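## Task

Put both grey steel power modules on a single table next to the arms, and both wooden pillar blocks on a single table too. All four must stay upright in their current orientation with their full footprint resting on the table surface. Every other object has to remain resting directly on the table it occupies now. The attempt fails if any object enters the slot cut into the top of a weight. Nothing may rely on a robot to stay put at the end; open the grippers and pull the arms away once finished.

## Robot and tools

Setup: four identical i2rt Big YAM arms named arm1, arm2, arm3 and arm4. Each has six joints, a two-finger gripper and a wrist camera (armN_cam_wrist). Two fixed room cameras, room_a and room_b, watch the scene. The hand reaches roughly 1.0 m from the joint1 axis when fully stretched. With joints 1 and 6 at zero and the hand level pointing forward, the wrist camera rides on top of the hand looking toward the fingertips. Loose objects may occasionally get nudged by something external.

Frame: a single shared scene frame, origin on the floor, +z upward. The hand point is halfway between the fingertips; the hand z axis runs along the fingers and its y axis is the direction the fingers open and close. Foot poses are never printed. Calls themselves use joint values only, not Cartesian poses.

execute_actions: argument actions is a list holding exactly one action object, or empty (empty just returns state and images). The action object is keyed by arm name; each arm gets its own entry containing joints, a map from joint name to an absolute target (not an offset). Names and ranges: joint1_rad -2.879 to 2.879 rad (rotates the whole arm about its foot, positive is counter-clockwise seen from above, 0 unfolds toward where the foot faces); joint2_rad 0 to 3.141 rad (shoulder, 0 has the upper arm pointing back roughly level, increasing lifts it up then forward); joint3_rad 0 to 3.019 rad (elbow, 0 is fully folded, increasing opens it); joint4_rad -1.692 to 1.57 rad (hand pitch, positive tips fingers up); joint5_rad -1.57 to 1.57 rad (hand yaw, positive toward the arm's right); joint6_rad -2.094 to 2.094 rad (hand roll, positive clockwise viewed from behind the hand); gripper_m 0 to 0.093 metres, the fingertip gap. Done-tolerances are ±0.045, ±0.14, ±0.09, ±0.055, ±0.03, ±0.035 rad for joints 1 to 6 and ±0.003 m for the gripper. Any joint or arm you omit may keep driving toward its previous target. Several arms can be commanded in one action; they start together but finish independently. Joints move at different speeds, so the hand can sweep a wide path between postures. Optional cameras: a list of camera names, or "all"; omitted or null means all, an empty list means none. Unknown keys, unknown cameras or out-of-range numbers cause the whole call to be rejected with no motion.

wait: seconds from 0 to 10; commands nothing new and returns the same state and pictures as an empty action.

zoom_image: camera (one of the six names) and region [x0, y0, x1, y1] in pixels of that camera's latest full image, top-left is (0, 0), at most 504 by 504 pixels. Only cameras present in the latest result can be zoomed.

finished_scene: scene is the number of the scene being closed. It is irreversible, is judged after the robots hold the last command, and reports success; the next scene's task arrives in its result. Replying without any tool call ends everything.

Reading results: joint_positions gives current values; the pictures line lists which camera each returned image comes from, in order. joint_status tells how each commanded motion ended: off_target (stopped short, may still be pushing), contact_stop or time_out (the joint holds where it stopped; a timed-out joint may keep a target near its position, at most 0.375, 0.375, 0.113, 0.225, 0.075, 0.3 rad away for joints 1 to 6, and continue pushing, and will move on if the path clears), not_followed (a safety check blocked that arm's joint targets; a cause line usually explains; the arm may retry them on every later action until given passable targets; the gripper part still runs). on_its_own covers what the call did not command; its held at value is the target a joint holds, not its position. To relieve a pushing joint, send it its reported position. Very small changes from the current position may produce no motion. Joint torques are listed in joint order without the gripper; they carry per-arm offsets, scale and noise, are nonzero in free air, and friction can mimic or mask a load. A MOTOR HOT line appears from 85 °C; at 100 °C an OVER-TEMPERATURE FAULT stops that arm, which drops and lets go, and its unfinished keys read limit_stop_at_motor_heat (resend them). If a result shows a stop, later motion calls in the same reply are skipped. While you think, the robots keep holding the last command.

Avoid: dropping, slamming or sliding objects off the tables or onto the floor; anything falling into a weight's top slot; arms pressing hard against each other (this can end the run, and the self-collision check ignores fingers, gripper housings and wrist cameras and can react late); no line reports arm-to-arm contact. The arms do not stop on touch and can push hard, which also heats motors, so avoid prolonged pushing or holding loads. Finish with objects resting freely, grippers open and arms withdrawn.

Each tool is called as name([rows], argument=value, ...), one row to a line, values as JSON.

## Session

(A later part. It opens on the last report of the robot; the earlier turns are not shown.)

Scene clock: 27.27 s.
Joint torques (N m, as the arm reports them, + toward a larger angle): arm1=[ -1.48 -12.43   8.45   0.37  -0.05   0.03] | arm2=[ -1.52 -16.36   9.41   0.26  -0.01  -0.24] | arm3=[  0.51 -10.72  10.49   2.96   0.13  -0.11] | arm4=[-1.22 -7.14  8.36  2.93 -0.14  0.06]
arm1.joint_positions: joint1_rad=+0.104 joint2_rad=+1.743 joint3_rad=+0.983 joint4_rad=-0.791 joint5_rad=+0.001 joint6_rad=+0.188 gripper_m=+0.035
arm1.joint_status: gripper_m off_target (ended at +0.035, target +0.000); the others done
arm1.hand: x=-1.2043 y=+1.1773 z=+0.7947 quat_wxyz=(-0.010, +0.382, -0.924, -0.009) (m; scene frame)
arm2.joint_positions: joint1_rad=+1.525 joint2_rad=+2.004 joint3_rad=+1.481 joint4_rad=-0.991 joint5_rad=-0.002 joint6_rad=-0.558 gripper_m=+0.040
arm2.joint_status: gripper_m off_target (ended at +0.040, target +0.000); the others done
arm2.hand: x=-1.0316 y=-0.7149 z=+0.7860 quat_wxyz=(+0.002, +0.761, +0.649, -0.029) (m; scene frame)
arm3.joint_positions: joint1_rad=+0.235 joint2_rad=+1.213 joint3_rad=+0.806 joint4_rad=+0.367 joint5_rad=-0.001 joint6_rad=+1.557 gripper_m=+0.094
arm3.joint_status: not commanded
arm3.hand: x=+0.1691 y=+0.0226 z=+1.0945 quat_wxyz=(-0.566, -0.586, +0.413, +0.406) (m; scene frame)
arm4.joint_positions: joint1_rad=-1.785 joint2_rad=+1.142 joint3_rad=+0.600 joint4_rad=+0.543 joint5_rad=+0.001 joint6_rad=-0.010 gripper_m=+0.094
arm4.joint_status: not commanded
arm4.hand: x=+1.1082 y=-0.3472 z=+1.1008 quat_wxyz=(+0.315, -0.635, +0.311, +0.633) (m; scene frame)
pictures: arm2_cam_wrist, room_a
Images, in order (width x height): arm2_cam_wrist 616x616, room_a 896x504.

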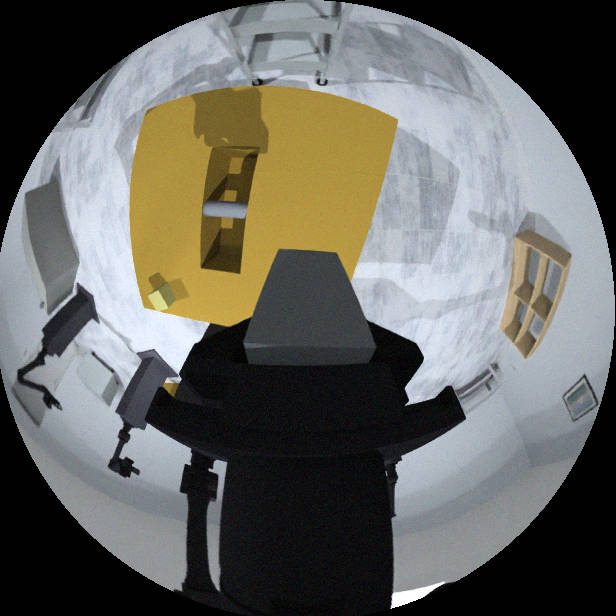

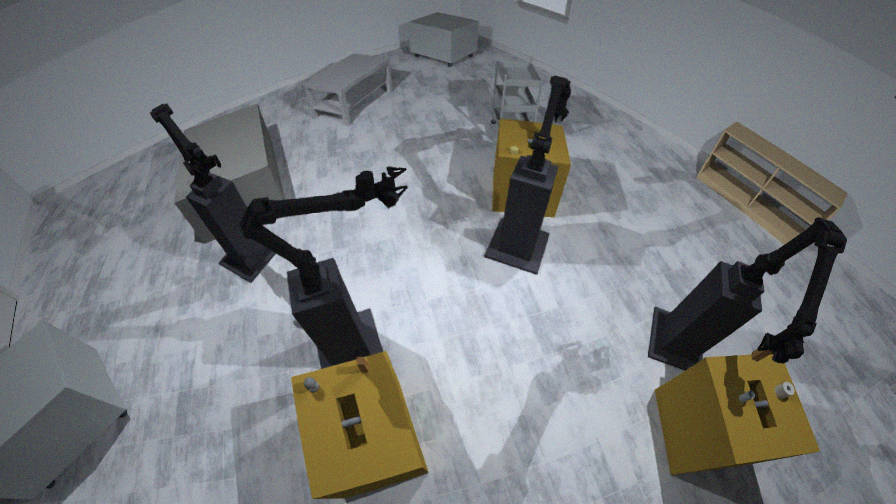

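execute_actions([
  {"arm1":{"joints":{"joint1_rad":-0.8,"joint2_rad":1.495,"joint3_rad":0.88,"joint4_rad":0.65,"joint6_rad":-0.012}},"arm2":{"joints":{"joint1_rad":-2.11,"joint2_rad":1.69,"joint3_rad":1.2,"joint4_rad":0.53,"joint6_rad":0.012}}},
], cameras=["arm2_cam_wrist","arm3_cam_wrist","room_a"])

Scene clock: 31.37 s.
Joint torques (N m, as the arm reports them, + toward a larger angle): arm1=[ -0.59 -11.36  10.78   2.9   -0.07  -0.25] | arm2=[ -0.32 -15.56   9.58   3.65  -0.18  -0.01] | arm3=[  0.51 -10.67  10.49   2.96   0.13  -0.11] | arm4=[-1.22 -7.12  8.36  2.94 -0.14  0.06]
arm1.joint_positions: joint1_rad=-0.805 joint2_rad=+1.493 joint3_rad=+0.863 joint4_rad=+0.626 joint5_rad=+0.001 joint6_rad=+0.000 gripper_m=+0.035
arm1.joint_status: all done
arm1.hand: x=-0.8363 y=+0.8531 z=+1.0962 quat_wxyz=(-0.706, +0.018, -0.708, -0.025) (m; scene frame)
arm2.joint_positions: joint1_rad=-2.115 joint2_rad=+1.710 joint3_rad=+1.193 joint4_rad=+0.496 joint5_rad=+0.003 joint6_rad=+0.001 gripper_m=+0.040
arm2.joint_status: all done
arm2.hand: x=+0.0310 y=-0.0233 z=+1.0745 quat_wxyz=(-0.687, +0.123, -0.706, -0.125) (m; scene frame)
arm3.joint_positions: joint1_rad=+0.235 joint2_rad=+1.213 joint3_rad=+0.806 joint4_rad=+0.367 joint5_rad=-0.001 joint6_rad=+1.557 gripper_m=+0.094
arm3.joint_status: not commanded
arm3.hand: x=+0.1691 y=+0.0226 z=+1.0945 quat_wxyz=(-0.566, -0.586, +0.413, +0.406) (m; scene frame)
arm4.joint_positions: joint1_rad=-1.785 joint2_rad=+1.142 joint3_rad=+0.600 joint4_rad=+0.543 joint5_rad=+0.001 joint6_rad=-0.010 gripper_m=+0.094
arm4.joint_status: not commanded
arm4.hand: x=+1.1082 y=-0.3472 z=+1.1008 quat_wxyz=(+0.315, -0.635, +0.311, +0.633) (m; scene frame)
pictures: arm2_cam_wrist, arm3_cam_wrist, room_a
Images, in order (width x height): arm2_cam_wrist 616x616, arm3_cam_wrist 616x616, room_a 896x504.

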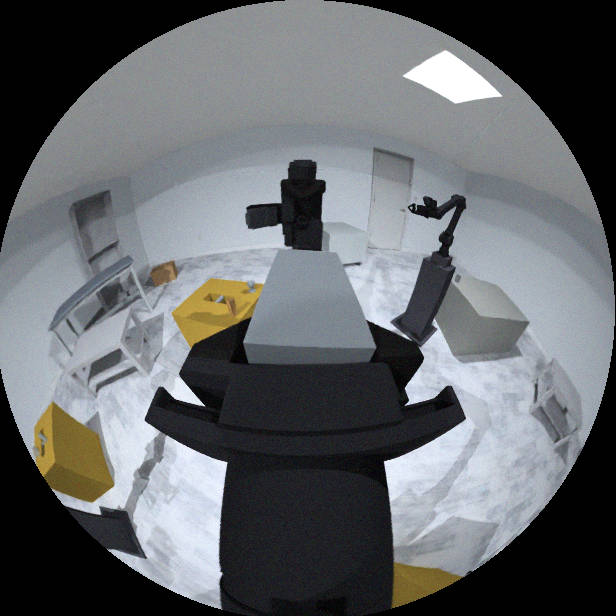

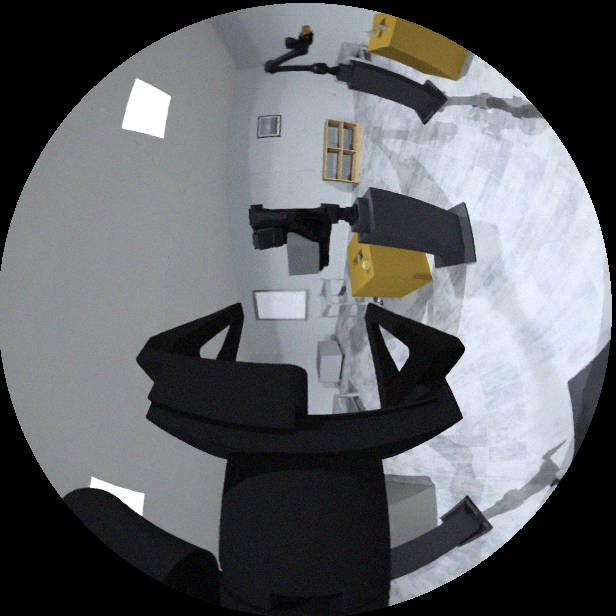

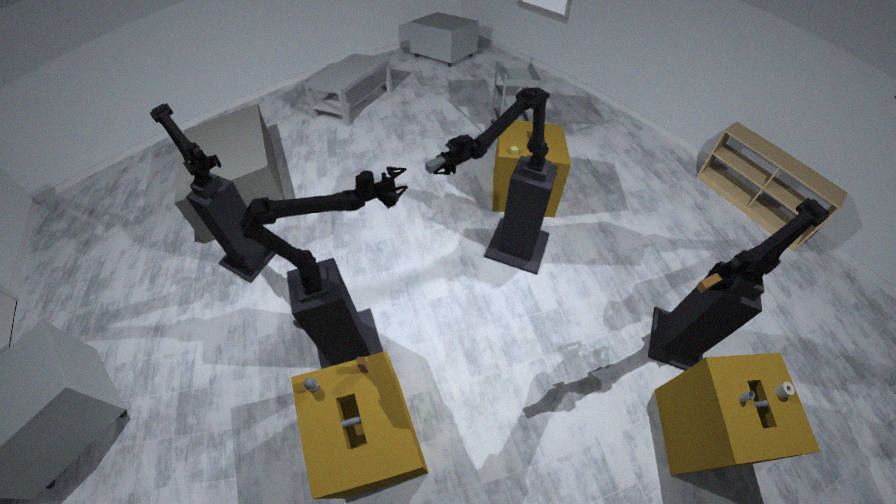

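execute_actions([
  {"arm1":{"joints":{"joint1_rad":-1.8}},"arm3":{"joints":{"joint2_rad":1.472,"joint3_rad":1.0,"joint4_rad":0.535,"joint6_rad":1.585}}},
], cameras=[])

Scene clock: 33.97 s.
Joint torques (N m, as the arm reports them, + toward a larger angle): arm1=[ -1.71 -11.6   10.87   2.92  -0.11  -0.23] | arm2=[ -0.29 -15.43   9.56   3.64  -0.18  -0.01] | arm3=[  0.54 -13.56  12.25   2.85   0.12  -0.11] | arm4=[-1.21 -7.11  8.36  2.94 -0.14  0.06]
arm1.joint_positions: joint1_rad=-1.803 joint2_rad=+1.493 joint3_rad=+0.863 joint4_rad=+0.626 joint5_rad=+0.002 joint6_rad=-0.002 gripper_m=+0.035
arm1.joint_status: all done
arm1.hand: x=-1.0858 y=+0.3199 z=+1.0910 quat_wxyz=(-0.628, -0.322, -0.634, +0.316) (m; scene frame)
arm2.joint_positions: joint1_rad=-2.115 joint2_rad=+1.710 joint3_rad=+1.193 joint4_rad=+0.496 joint5_rad=+0.003 joint6_rad=+0.001 gripper_m=+0.040
arm2.joint_status: not commanded
arm2.hand: x=+0.0310 y=-0.0233 z=+1.0745 quat_wxyz=(-0.687, +0.123, -0.706, -0.125) (m; scene frame)
arm3.joint_positions: joint1_rad=+0.235 joint2_rad=+1.473 joint3_rad=+0.969 joint4_rad=+0.515 joint5_rad=-0.001 joint6_rad=+1.571 gripper_m=+0.094
arm3.joint_status: all done
arm3.hand: x=+0.0900 y=-0.0049 z=+1.0796 quat_wxyz=(-0.584, -0.568, +0.407, +0.413) (m; scene frame)
arm4.joint_positions: joint1_rad=-1.785 joint2_rad=+1.142 joint3_rad=+0.600 joint4_rad=+0.543 joint5_rad=+0.001 joint6_rad=-0.010 gripper_m=+0.094
arm4.joint_status: not commanded
arm4.hand: x=+1.1082 y=-0.3472 z=+1.1008 quat_wxyz=(+0.315, -0.635, +0.311, +0.633) (m; scene frame)
pictures: none
No camera images: the call's "cameras" was empty. Leave "cameras" out to get every camera's image.

execute_actions([
  {"arm3":{"joints":{"joint2_rad":1.608,"joint3_rad":1.17,"joint4_rad":0.5}}},
], cameras=["arm2_cam_wrist","arm3_cam_wrist","room_a"])

Scene clock: 35.13 s.
Joint torques (N m, as the arm reports them, + toward a larger angle): arm1=[ -0.61 -11.37  10.82   2.9   -0.1   -0.21] | arm2=[ -0.29 -15.49   9.57   3.65  -0.18  -0.01] | arm3=[  0.6  -15.15  13.73   1.29   0.12  -0.12] | arm4=[-1.2  -7.13  8.36  2.93 -0.14  0.06]
arm1.joint_positions: joint1_rad=-1.803 joint2_rad=+1.493 joint3_rad=+0.863 joint4_rad=+0.626 joint5_rad=+0.002 joint6_rad=-0.002 gripper_m=+0.035
arm1.joint_status: not commanded
arm1.hand: x=-1.0858 y=+0.3199 z=+1.0910 quat_wxyz=(-0.628, -0.322, -0.634, +0.316) (m; scene frame)
arm2.joint_positions: joint1_rad=-2.115 joint2_rad=+1.710 joint3_rad=+1.193 joint4_rad=+0.496 joint5_rad=+0.003 joint6_rad=+0.001 gripper_m=+0.040
arm2.joint_status: not commanded
arm2.hand: x=+0.0310 y=-0.0233 z=+1.0745 quat_wxyz=(-0.687, +0.123, -0.706, -0.125) (m; scene frame)
arm3.joint_positions: joint1_rad=+0.235 joint2_rad=+1.597 joint3_rad=+1.125 joint4_rad=+0.515 joint5_rad=-0.001 joint6_rad=+1.571 gripper_m=+0.094
arm3.joint_status: all done
arm3.hand: x=+0.0403 y=-0.0220 z=+1.0927 quat_wxyz=(-0.593, -0.559, +0.400, +0.419) (m; scene frame)
arm4.joint_positions: joint1_rad=-1.785 joint2_rad=+1.142 joint3_rad=+0.600 joint4_rad=+0.543 joint5_rad=+0.001 joint6_rad=-0.010 gripper_m=+0.094
arm4.joint_status: not commanded
arm4.hand: x=+1.1082 y=-0.3472 z=+1.1008 quat_wxyz=(+0.315, -0.635, +0.311, +0.633) (m; scene frame)
pictures: arm2_cam_wrist, arm3_cam_wrist, room_a
Images, in order (width x height): arm2_cam_wrist 616x616, arm3_cam_wrist 616x616, room_a 896x504.

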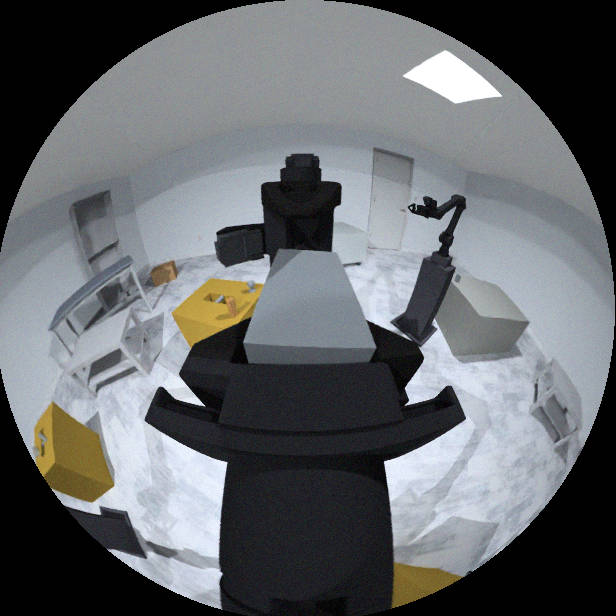

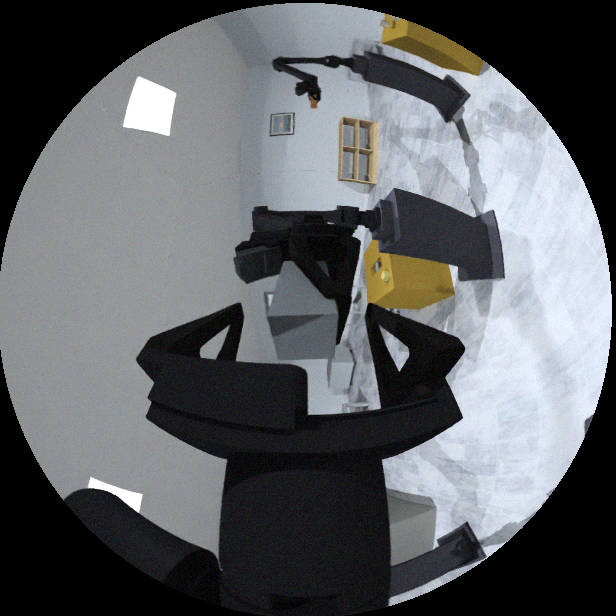

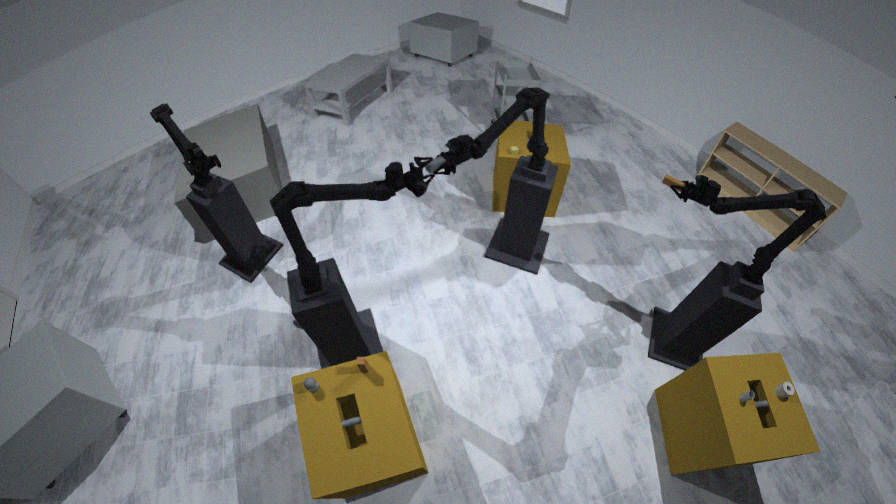

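zoom_image(camera="arm3_cam_wrist", region=[210, 200, 410, 400])

execute_actions(actions=[], cameras=[])

Region (210, 200, 410, 400) of arm3_cam_wrist's 616x616 image, scaled by 2.520, with more detail than that image has.

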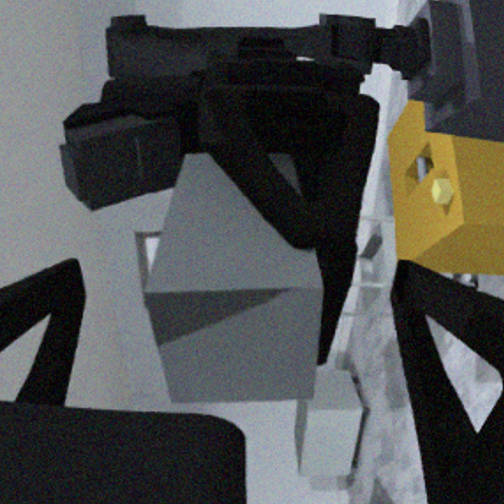

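Scene clock: 36.90 s.
Joint torques (N m, as the arm reports them, + toward a larger angle): arm1=[ -1.03 -11.67  10.79   2.8   -0.11  -0.18] | arm2=[ -0.24 -15.48   9.55   3.65  -0.18  -0.02] | arm3=[  0.59 -15.36  13.56   1.24   0.12  -0.11] | arm4=[-1.21 -7.13  8.37  2.93 -0.14  0.06]
arm1.joint_positions: joint1_rad=-1.803 joint2_rad=+1.493 joint3_rad=+0.863 joint4_rad=+0.626 joint5_rad=+0.002 joint6_rad=-0.002 gripper_m=+0.035
arm1.joint_status: not commanded
arm1.hand: x=-1.0858 y=+0.3199 z=+1.0910 quat_wxyz=(-0.628, -0.322, -0.634, +0.316) (m; scene frame)
arm2.joint_positions: joint1_rad=-2.115 joint2_rad=+1.710 joint3_rad=+1.193 joint4_rad=+0.496 joint5_rad=+0.003 joint6_rad=+0.001 gripper_m=+0.040
arm2.joint_status: not commanded
arm2.hand: x=+0.0310 y=-0.0233 z=+1.0745 quat_wxyz=(-0.687, +0.123, -0.706, -0.125) (m; scene frame)
arm3.joint_positions: joint1_rad=+0.235 joint2_rad=+1.597 joint3_rad=+1.125 joint4_rad=+0.515 joint5_rad=-0.001 joint6_rad=+1.571 gripper_m=+0.094
arm3.joint_status: all done
arm3.hand: x=+0.0403 y=-0.0220 z=+1.0927 quat_wxyz=(-0.593, -0.559, +0.400, +0.419) (m; scene frame)
arm4.joint_positions: joint1_rad=-1.785 joint2_rad=+1.142 joint3_rad=+0.600 joint4_rad=+0.543 joint5_rad=+0.001 joint6_rad=-0.010 gripper_m=+0.094
arm4.joint_status: not commanded
arm4.hand: x=+1.1082 y=-0.3472 z=+1.1008 quat_wxyz=(+0.315, -0.635, +0.311, +0.633) (m; scene frame)
pictures: none
No camera images: the call's "cameras" was empty. Leave "cameras" out to get every camera's image.

execute_actions([
  {"arm3":{"joints":{"gripper_m":0.0}}},
], cameras=["arm2_cam_wrist","arm3_cam_wrist"])

Scene clock: 38.17 s.
Joint torques (N m, as the arm reports them, + toward a larger angle): arm1=[ -1.08 -10.85  10.84   2.91  -0.12  -0.23] | arm2=[ -0.33 -15.44   9.56   3.61  -0.16   0.03] | arm3=[  0.48 -15.35  13.58   1.23   0.11  -0.08] | arm4=[-1.2  -7.16  8.36  2.94 -0.14  0.06]
arm1.joint_positions: joint1_rad=-1.803 joint2_rad=+1.493 joint3_rad=+0.863 joint4_rad=+0.626 joint5_rad=+0.002 joint6_rad=-0.002 gripper_m=+0.035
arm1.joint_status: not commanded
arm1.hand: x=-1.0858 y=+0.3199 z=+1.0910 quat_wxyz=(-0.628, -0.322, -0.634, +0.316) (m; scene frame)
arm2.joint_positions: joint1_rad=-2.115 joint2_rad=+1.710 joint3_rad=+1.193 joint4_rad=+0.496 joint5_rad=+0.002 joint6_rad=-0.003 gripper_m=+0.040
arm2.joint_status: not commanded
arm2.hand: x=+0.0310 y=-0.0232 z=+1.0745 quat_wxyz=(-0.687, +0.125, -0.705, -0.124) (m; scene frame)
arm3.joint_positions: joint1_rad=+0.235 joint2_rad=+1.597 joint3_rad=+1.125 joint4_rad=+0.514 joint5_rad=+0.000 joint6_rad=+1.567 gripper_m=+0.040
arm3.joint_status: gripper_m off_target (ended at +0.040, target +0.000)
arm3.hand: x=+0.0403 y=-0.0220 z=+1.0926 quat_wxyz=(-0.592, -0.560, +0.399, +0.421) (m; scene frame)
arm4.joint_positions: joint1_rad=-1.785 joint2_rad=+1.142 joint3_rad=+0.600 joint4_rad=+0.543 joint5_rad=+0.001 joint6_rad=-0.010 gripper_m=+0.094
arm4.joint_status: not commanded
arm4.hand: x=+1.1082 y=-0.3472 z=+1.1008 quat_wxyz=(+0.315, -0.635, +0.311, +0.633) (m; scene frame)
pictures: arm2_cam_wrist, arm3_cam_wrist
Images, in order (width x height): arm2_cam_wrist 616x616, arm3_cam_wrist 616x616.

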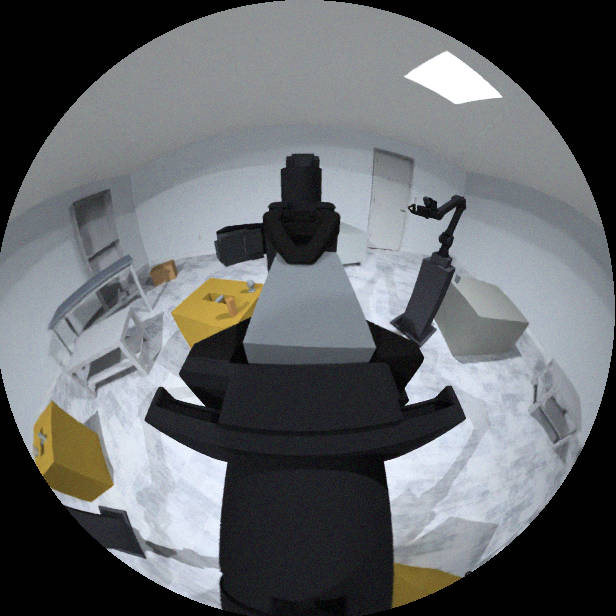

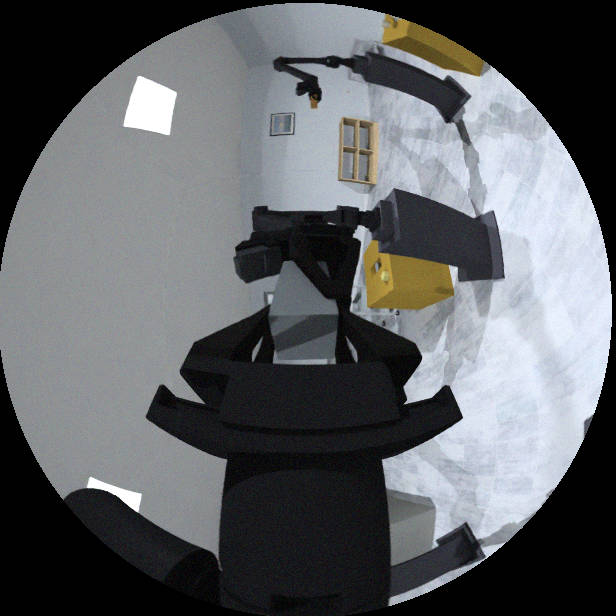

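execute_actions([
  {"arm2":{"joints":{"gripper_m":0.093}}},
], cameras=[])

execute_actions([
  {"arm2":{"joints":{"joint2_rad":1.265,"joint3_rad":0.74,"joint4_rad":0.57}},"arm3":{"joints":{"joint2_rad":1.202,"joint3_rad":0.811,"joint4_rad":0.39}}},
], cameras=["arm3_cam_wrist"])

execute_actions([
  {"arm2":{"joints":{"joint1_rad":-0.255,"joint6_rad":1.585}},"arm3":{"joints":{"joint1_rad":2.12}}},
], cameras=["arm2_cam_wrist","arm3_cam_wrist","arm4_cam_wrist","room_a"])

Scene clock: 39.87 s.
Joint torques (N m, as the arm reports them, + toward a larger angle): arm1=[ -1.33 -11.29  10.75   2.83  -0.1   -0.23] | arm2=[ -0.57 -15.55   9.58   3.13  -0.16   0.  ] | arm3=[  0.95 -15.65  13.5    1.59   0.11  -0.11] | arm4=[-1.23 -7.16  8.37  2.94 -0.14  0.06]
arm1.joint_positions: joint1_rad=-1.803 joint2_rad=+1.493 joint3_rad=+0.863 joint4_rad=+0.626 joint5_rad=+0.002 joint6_rad=-0.002 gripper_m=+0.035
arm1.joint_status: not commanded
arm1.hand: x=-1.0858 y=+0.3199 z=+1.0910 quat_wxyz=(-0.628, -0.322, -0.634, +0.316) (m; scene frame)
arm2.joint_positions: joint1_rad=-2.115 joint2_rad=+1.710 joint3_rad=+1.193 joint4_rad=+0.508 joint5_rad=+0.002 joint6_rad=-0.001 gripper_m=+0.093
arm2.joint_status: all done
arm2.hand: x=+0.0309 y=-0.0232 z=+1.0779 quat_wxyz=(-0.691, +0.124, -0.701, -0.125) (m; scene frame)
arm3.joint_positions: joint1_rad=+0.235 joint2_rad=+1.599 joint3_rad=+1.125 joint4_rad=+0.506 joint5_rad=+0.000 joint6_rad=+1.570 gripper_m=+0.040
arm3.joint_status: not commanded
arm3.hand: x=+0.0397 y=-0.0222 z=+1.0888 quat_wxyz=(-0.590, -0.562, +0.402, +0.417) (m; scene frame)
arm4.joint_positions: joint1_rad=-1.785 joint2_rad=+1.142 joint3_rad=+0.600 joint4_rad=+0.543 joint5_rad=+0.001 joint6_rad=-0.010 gripper_m=+0.094
arm4.joint_status: not commanded
arm4.hand: x=+1.1082 y=-0.3472 z=+1.1008 quat_wxyz=(+0.315, -0.635, +0.311, +0.633) (m; scene frame)
pictures: none
No camera images: the call's "cameras" was empty. Leave "cameras" out to get every camera's image.

Scene clock: 41.13 s.
Joint torques (N m, as the arm reports them, + toward a larger angle): arm1=[ -0.74 -11.51  10.99   2.81  -0.1   -0.19] | arm2=[-0.34 -7.18  9.28  2.86 -0.16  0.01] | arm3=[ 0.51 -9.32 11.05  1.87  0.12 -0.12] | arm4=[-1.23 -7.14  8.36  2.94 -0.14  0.06]
arm1.joint_positions: joint1_rad=-1.803 joint2_rad=+1.493 joint3_rad=+0.863 joint4_rad=+0.626 joint5_rad=+0.002 joint6_rad=-0.002 gripper_m=+0.035
arm1.joint_status: not commanded
arm1.hand: x=-1.0858 y=+0.3199 z=+1.0910 quat_wxyz=(-0.628, -0.322, -0.634, +0.316) (m; scene frame)
arm2.joint_positions: joint1_rad=-2.115 joint2_rad=+1.258 joint3_rad=+0.737 joint4_rad=+0.554 joint5_rad=+0.002 joint6_rad=-0.001 gripper_m=+0.093
arm2.joint_status: all done
arm2.hand: x=-0.1307 y=-0.0835 z=+1.1030 quat_wxyz=(-0.705, +0.121, -0.687, -0.128) (m; scene frame)
arm3.joint_positions: joint1_rad=+0.235 joint2_rad=+1.199 joint3_rad=+0.800 joint4_rad=+0.391 joint5_rad=+0.000 joint6_rad=+1.571 gripper_m=+0.040
arm3.joint_status: all done
arm3.hand: x=+0.1728 y=+0.0240 z=+1.1043 quat_wxyz=(-0.579, -0.574, +0.411, +0.409) (m; scene frame)
arm4.joint_positions: joint1_rad=-1.785 joint2_rad=+1.142 joint3_rad=+0.600 joint4_rad=+0.543 joint5_rad=+0.001 joint6_rad=-0.010 gripper_m=+0.094
arm4.joint_status: not commanded
arm4.hand: x=+1.1082 y=-0.3472 z=+1.1008 quat_wxyz=(+0.315, -0.635, +0.311, +0.633) (m; scene frame)
pictures: arm3_cam_wrist
Images, in order (width x height): arm3_cam_wrist 616x616.

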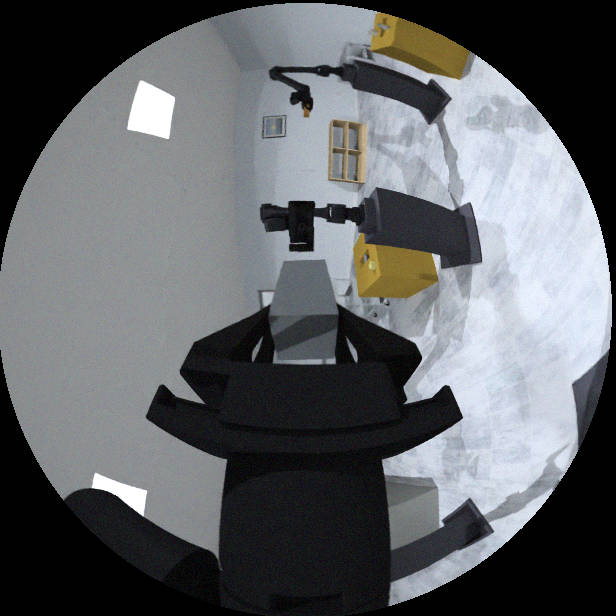

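Scene clock: 43.30 s.
Joint torques (N m, as the arm reports them, + toward a larger angle): arm1=[ -1.06 -11.21  10.87   2.87  -0.12  -0.2 ] | arm2=[-1.18 -7.26  9.23  2.84 -0.04 -0.08] | arm3=[ 0.15 -9.99 10.98  1.87  0.19 -0.12] | arm4=[-1.2  -7.13  8.37  2.93 -0.14  0.06]
arm1.joint_positions: joint1_rad=-1.803 joint2_rad=+1.493 joint3_rad=+0.863 joint4_rad=+0.626 joint5_rad=+0.002 joint6_rad=-0.002 gripper_m=+0.035
arm1.joint_status: not commanded
arm1.hand: x=-1.0858 y=+0.3199 z=+1.0910 quat_wxyz=(-0.628, -0.322, -0.634, +0.316) (m; scene frame)
arm2.joint_positions: joint1_rad=-0.251 joint2_rad=+1.260 joint3_rad=+0.737 joint4_rad=+0.554 joint5_rad=+0.000 joint6_rad=+1.571 gripper_m=+0.093
arm2.joint_status: all done
arm2.hand: x=-0.9747 y=+0.1629 z=+1.1085 quat_wxyz=(+0.231, +0.220, -0.658, -0.682) (m; scene frame)
arm3.joint_positions: joint1_rad=+2.117 joint2_rad=+1.205 joint3_rad=+0.800 joint4_rad=+0.391 joint5_rad=-0.002 joint6_rad=+1.571 gripper_m=+0.040
arm3.joint_status: all done
arm3.hand: x=+1.0169 y=-0.2350 z=+1.0955 quat_wxyz=(-0.668, -0.673, -0.230, -0.219) (m; scene frame)
arm4.joint_positions: joint1_rad=-1.785 joint2_rad=+1.142 joint3_rad=+0.600 joint4_rad=+0.543 joint5_rad=+0.001 joint6_rad=-0.010 gripper_m=+0.094
arm4.joint_status: not commanded
arm4.hand: x=+1.1082 y=-0.3472 z=+1.1008 quat_wxyz=(+0.315, -0.635, +0.311, +0.633) (m; scene frame)
pictures: arm2_cam_wrist, arm3_cam_wrist, arm4_cam_wrist, room_a
Images, in order (width x height): arm2_cam_wrist 616x616, arm3_cam_wrist 616x616, arm4_cam_wrist 616x616, room_a 896x504.

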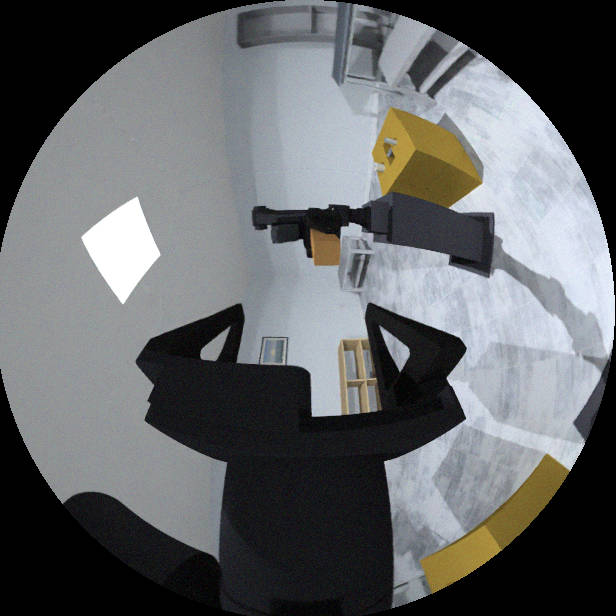

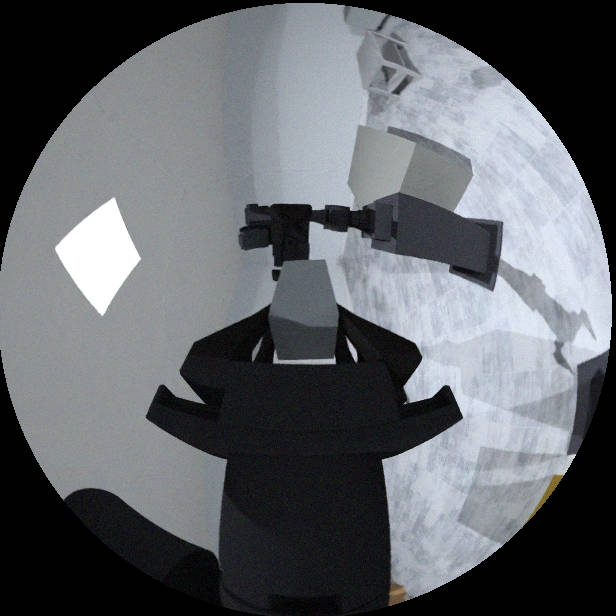

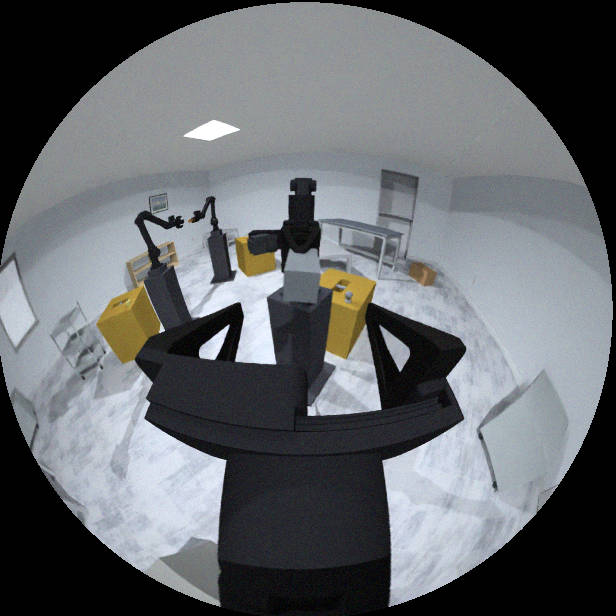

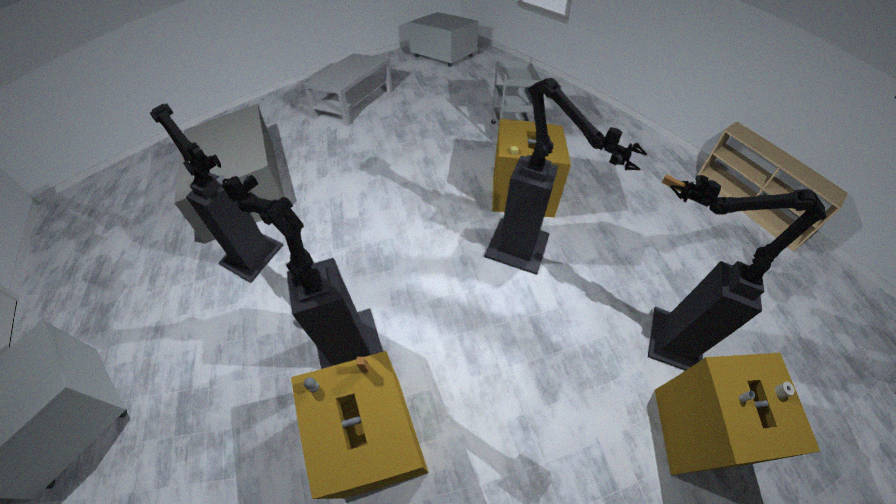

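execute_actions([
  {"arm2":{"joints":{"joint1_rad":-0.27,"joint2_rad":1.55,"joint3_rad":1.04,"joint4_rad":0.55}},"arm4":{"joints":{"joint1_rad":-1.77,"joint2_rad":1.487,"joint3_rad":0.925,"joint4_rad":0.62,"joint6_rad":0.012}}},
], cameras=["arm2_cam_wrist","arm3_cam_wrist","arm4_cam_wrist"])

Scene clock: 45.43 s.
Joint torques (N m, as the arm reports them, + toward a larger angle): arm1=[ -0.96 -11.38  10.9    2.94  -0.12  -0.2 ] | arm2=[ -1.31 -11.65  13.55   1.99  -0.04  -0.09] | arm3=[ 0.22 -9.98 10.96  1.86  0.19 -0.11] | arm4=[  0.26 -11.68  11.34   2.84  -0.14   0.08]
arm1.joint_positions: joint1_rad=-1.803 joint2_rad=+1.493 joint3_rad=+0.863 joint4_rad=+0.626 joint5_rad=+0.002 joint6_rad=-0.002 gripper_m=+0.035
arm1.joint_status: not commanded
arm1.hand: x=-1.0858 y=+0.3199 z=+1.0910 quat_wxyz=(-0.628, -0.322, -0.634, +0.316) (m; scene frame)
arm2.joint_positions: joint1_rad=-0.264 joint2_rad=+1.551 joint3_rad=+0.987 joint4_rad=+0.554 joint5_rad=+0.000 joint6_rad=+1.572 gripper_m=+0.093
arm2.joint_status: all done
arm2.hand: x=-1.0305 y=+0.2507 z=+1.0843 quat_wxyz=(+0.222, +0.220, -0.673, -0.670) (m; scene frame)
arm3.joint_positions: joint1_rad=+2.117 joint2_rad=+1.205 joint3_rad=+0.800 joint4_rad=+0.391 joint5_rad=-0.002 joint6_rad=+1.571 gripper_m=+0.040
arm3.joint_status: not commanded
arm3.hand: x=+1.0169 y=-0.2350 z=+1.0955 quat_wxyz=(-0.668, -0.673, -0.230, -0.219) (m; scene frame)
arm4.joint_positions: joint1_rad=-1.785 joint2_rad=+1.486 joint3_rad=+0.876 joint4_rad=+0.605 joint5_rad=+0.001 joint6_rad=+0.000 gripper_m=+0.094
arm4.joint_status: all done
arm4.hand: x=+1.0367 y=-0.2544 z=+1.0874 quat_wxyz=(+0.311, -0.636, +0.315, +0.632) (m; scene frame)
pictures: arm2_cam_wrist, arm3_cam_wrist, arm4_cam_wrist
Images, in order (width x height): arm2_cam_wrist 616x616, arm3_cam_wrist 616x616, arm4_cam_wrist 616x616.

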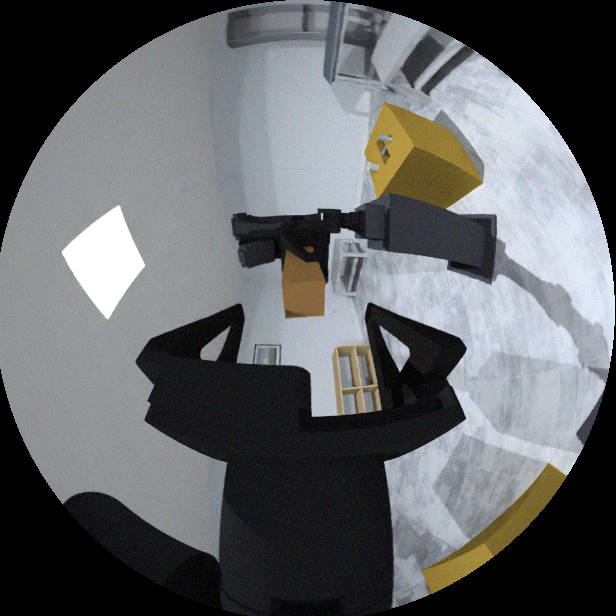

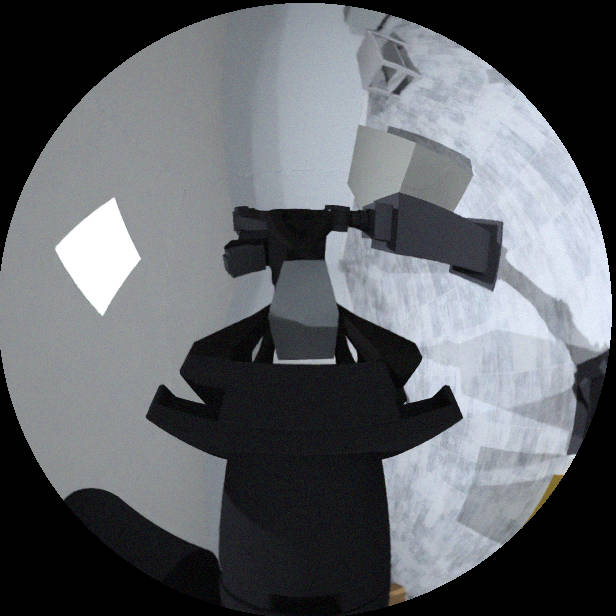

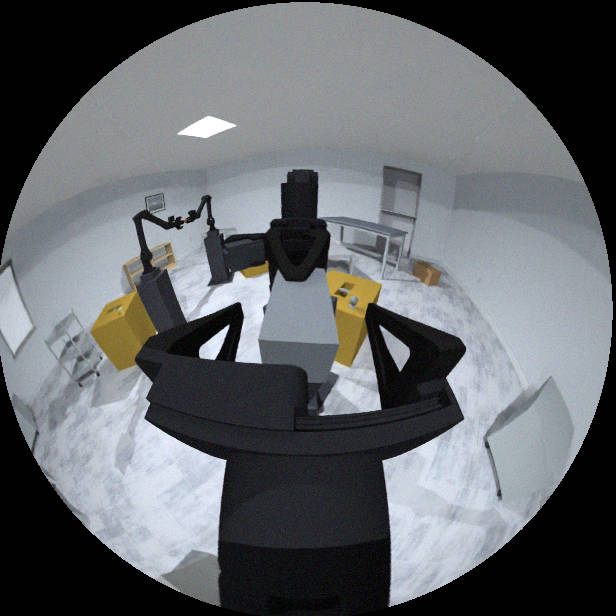

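execute_actions([
  {"arm2":{"joints":{"joint2_rad":1.704,"joint3_rad":1.226,"joint4_rad":0.52}},"arm4":{"joints":{"gripper_m":0.0}}},
], cameras=["arm1_cam_wrist","arm2_cam_wrist","arm3_cam_wrist","arm4_cam_wrist"])

Scene clock: 46.97 s.
Joint torques (N m, as the arm reports them, + toward a larger angle): arm1=[ -1.22 -11.05  10.86   2.81  -0.1   -0.22] | arm2=[ -1.25 -13.9   13.6    1.81  -0.04  -0.08] | arm3=[ 0.01 -9.99 10.97  1.87  0.34 -0.17] | arm4=[  0.02 -11.7   11.39   2.85  -0.11   0.  ]
arm1.joint_positions: joint1_rad=-1.803 joint2_rad=+1.493 joint3_rad=+0.863 joint4_rad=+0.626 joint5_rad=+0.002 joint6_rad=-0.002 gripper_m=+0.035
arm1.joint_status: not commanded
arm1.hand: x=-1.0858 y=+0.3199 z=+1.0910 quat_wxyz=(-0.628, -0.322, -0.634, +0.316) (m; scene frame)
arm2.joint_positions: joint1_rad=-0.264 joint2_rad=+1.703 joint3_rad=+1.174 joint4_rad=+0.529 joint5_rad=+0.000 joint6_rad=+1.573 gripper_m=+0.093
arm2.joint_status: all done
arm2.hand: x=-1.0684 y=+0.3020 z=+1.0851 quat_wxyz=(+0.224, +0.219, -0.670, -0.673) (m; scene frame)
arm3.joint_positions: joint1_rad=+2.119 joint2_rad=+1.205 joint3_rad=+0.800 joint4_rad=+0.391 joint5_rad=-0.006 joint6_rad=+1.577 gripper_m=+0.040
arm3.joint_status: not commanded
arm3.hand: x=+1.0181 y=-0.2341 z=+1.0955 quat_wxyz=(-0.666, -0.673, -0.230, -0.223) (m; scene frame)
arm4.joint_positions: joint1_rad=-1.782 joint2_rad=+1.486 joint3_rad=+0.876 joint4_rad=+0.605 joint5_rad=+0.001 joint6_rad=+0.007 gripper_m=+0.040
arm4.joint_status: gripper_m off_target (ended at +0.040, target +0.000)
arm4.hand: x=+1.0351 y=-0.2556 z=+1.0875 quat_wxyz=(+0.307, -0.635, +0.316, +0.634) (m; scene frame)
pictures: arm1_cam_wrist, arm2_cam_wrist, arm3_cam_wrist, arm4_cam_wrist
Images, in order (width x height): arm1_cam_wrist 616x616, arm2_cam_wrist 616x616, arm3_cam_wrist 616x616, arm4_cam_wrist 616x616.

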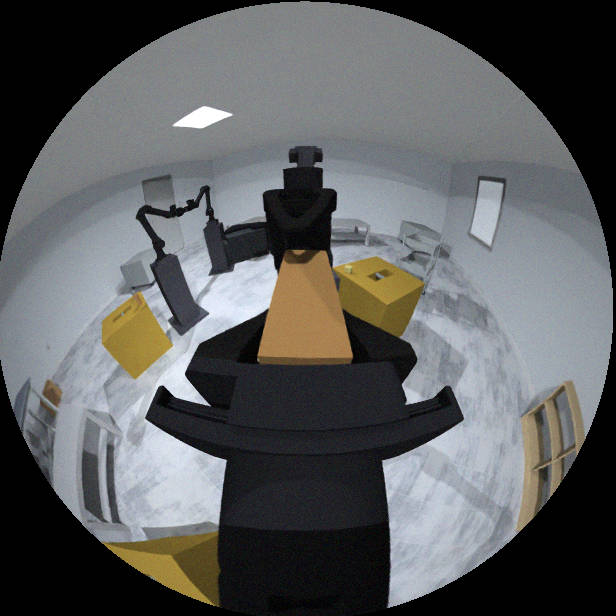

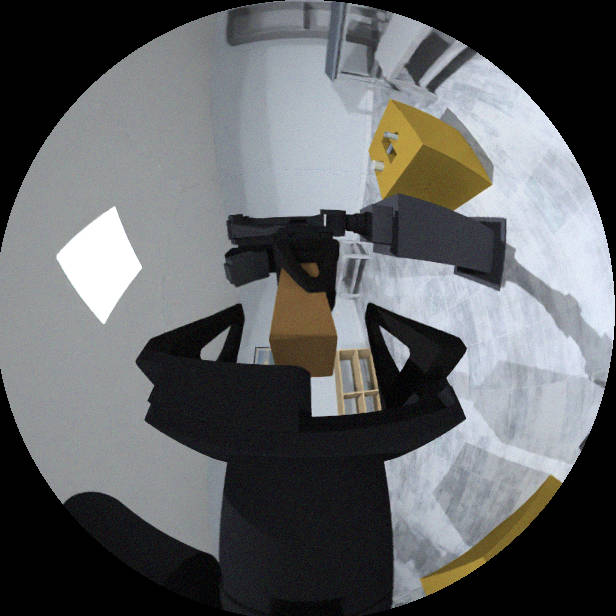

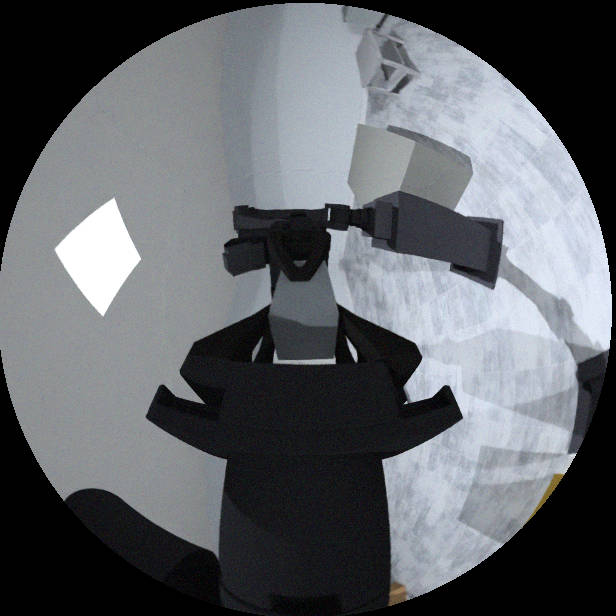

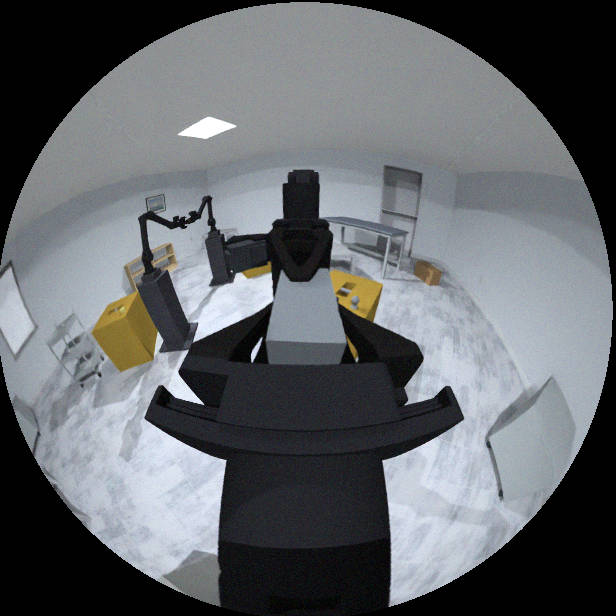

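execute_actions([
  {"arm2":{"joints":{"gripper_m":0.0}},"arm3":{"joints":{"gripper_m":0.093}}},
], cameras=["arm1_cam_wrist"])

Scene clock: 48.13 s.
Joint torques (N m, as the arm reports them, + toward a larger angle): arm1=[ -1.17 -11.46  10.83   2.74  -0.15  -0.05] | arm2=[ -1.28 -13.71  13.32   1.81  -0.05  -0.04] | arm3=[ 0.02 -9.72 11.    1.89  0.28 -0.18] | arm4=[  0.06 -11.82  11.39   2.85  -0.11   0.  ]
arm1.joint_positions: joint1_rad=-1.803 joint2_rad=+1.494 joint3_rad=+0.863 joint4_rad=+0.630 joint5_rad=+0.002 joint6_rad=-0.014 gripper_m=+0.035
arm1.joint_status: not commanded
arm1.hand: x=-1.0857 y=+0.3199 z=+1.0910 quat_wxyz=(-0.627, -0.318, -0.635, +0.321) (m; scene frame)
arm2.joint_positions: joint1_rad=-0.264 joint2_rad=+1.703 joint3_rad=+1.177 joint4_rad=+0.527 joint5_rad=+0.000 joint6_rad=+1.568 gripper_m=+0.035
arm2.joint_status: gripper_m off_target (ended at +0.035, target +0.000)
arm2.hand: x=-1.0686 y=+0.3024 z=+1.0863 quat_wxyz=(+0.222, +0.220, -0.669, -0.674) (m; scene frame)
arm3.joint_positions: joint1_rad=+2.119 joint2_rad=+1.205 joint3_rad=+0.800 joint4_rad=+0.391 joint5_rad=-0.004 joint6_rad=+1.578 gripper_m=+0.093
arm3.joint_status: all done
arm3.hand: x=+1.0179 y=-0.2343 z=+1.0955 quat_wxyz=(-0.667, -0.673, -0.229, -0.222) (m; scene frame)
arm4.joint_positions: joint1_rad=-1.782 joint2_rad=+1.487 joint3_rad=+0.876 joint4_rad=+0.605 joint5_rad=+0.001 joint6_rad=+0.008 gripper_m=+0.040
arm4.joint_status: not commanded
arm4.hand: x=+1.0350 y=-0.2555 z=+1.0868 quat_wxyz=(+0.307, -0.635, +0.317, +0.634) (m; scene frame)
pictures: arm1_cam_wrist
Images, in order (width x height): arm1_cam_wrist 616x616.

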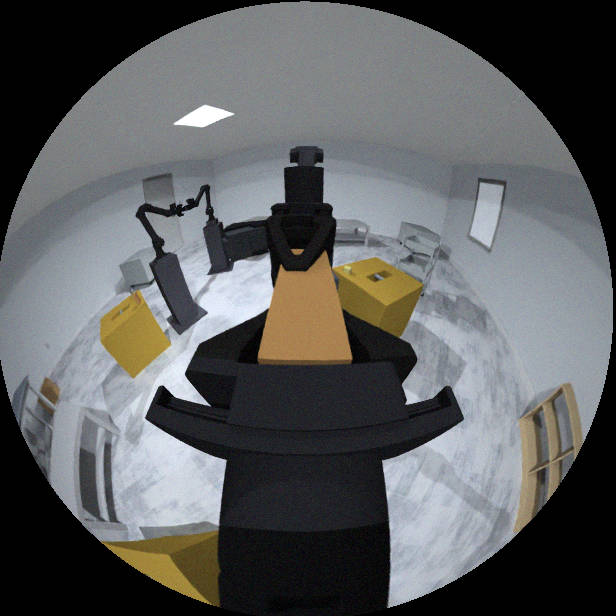

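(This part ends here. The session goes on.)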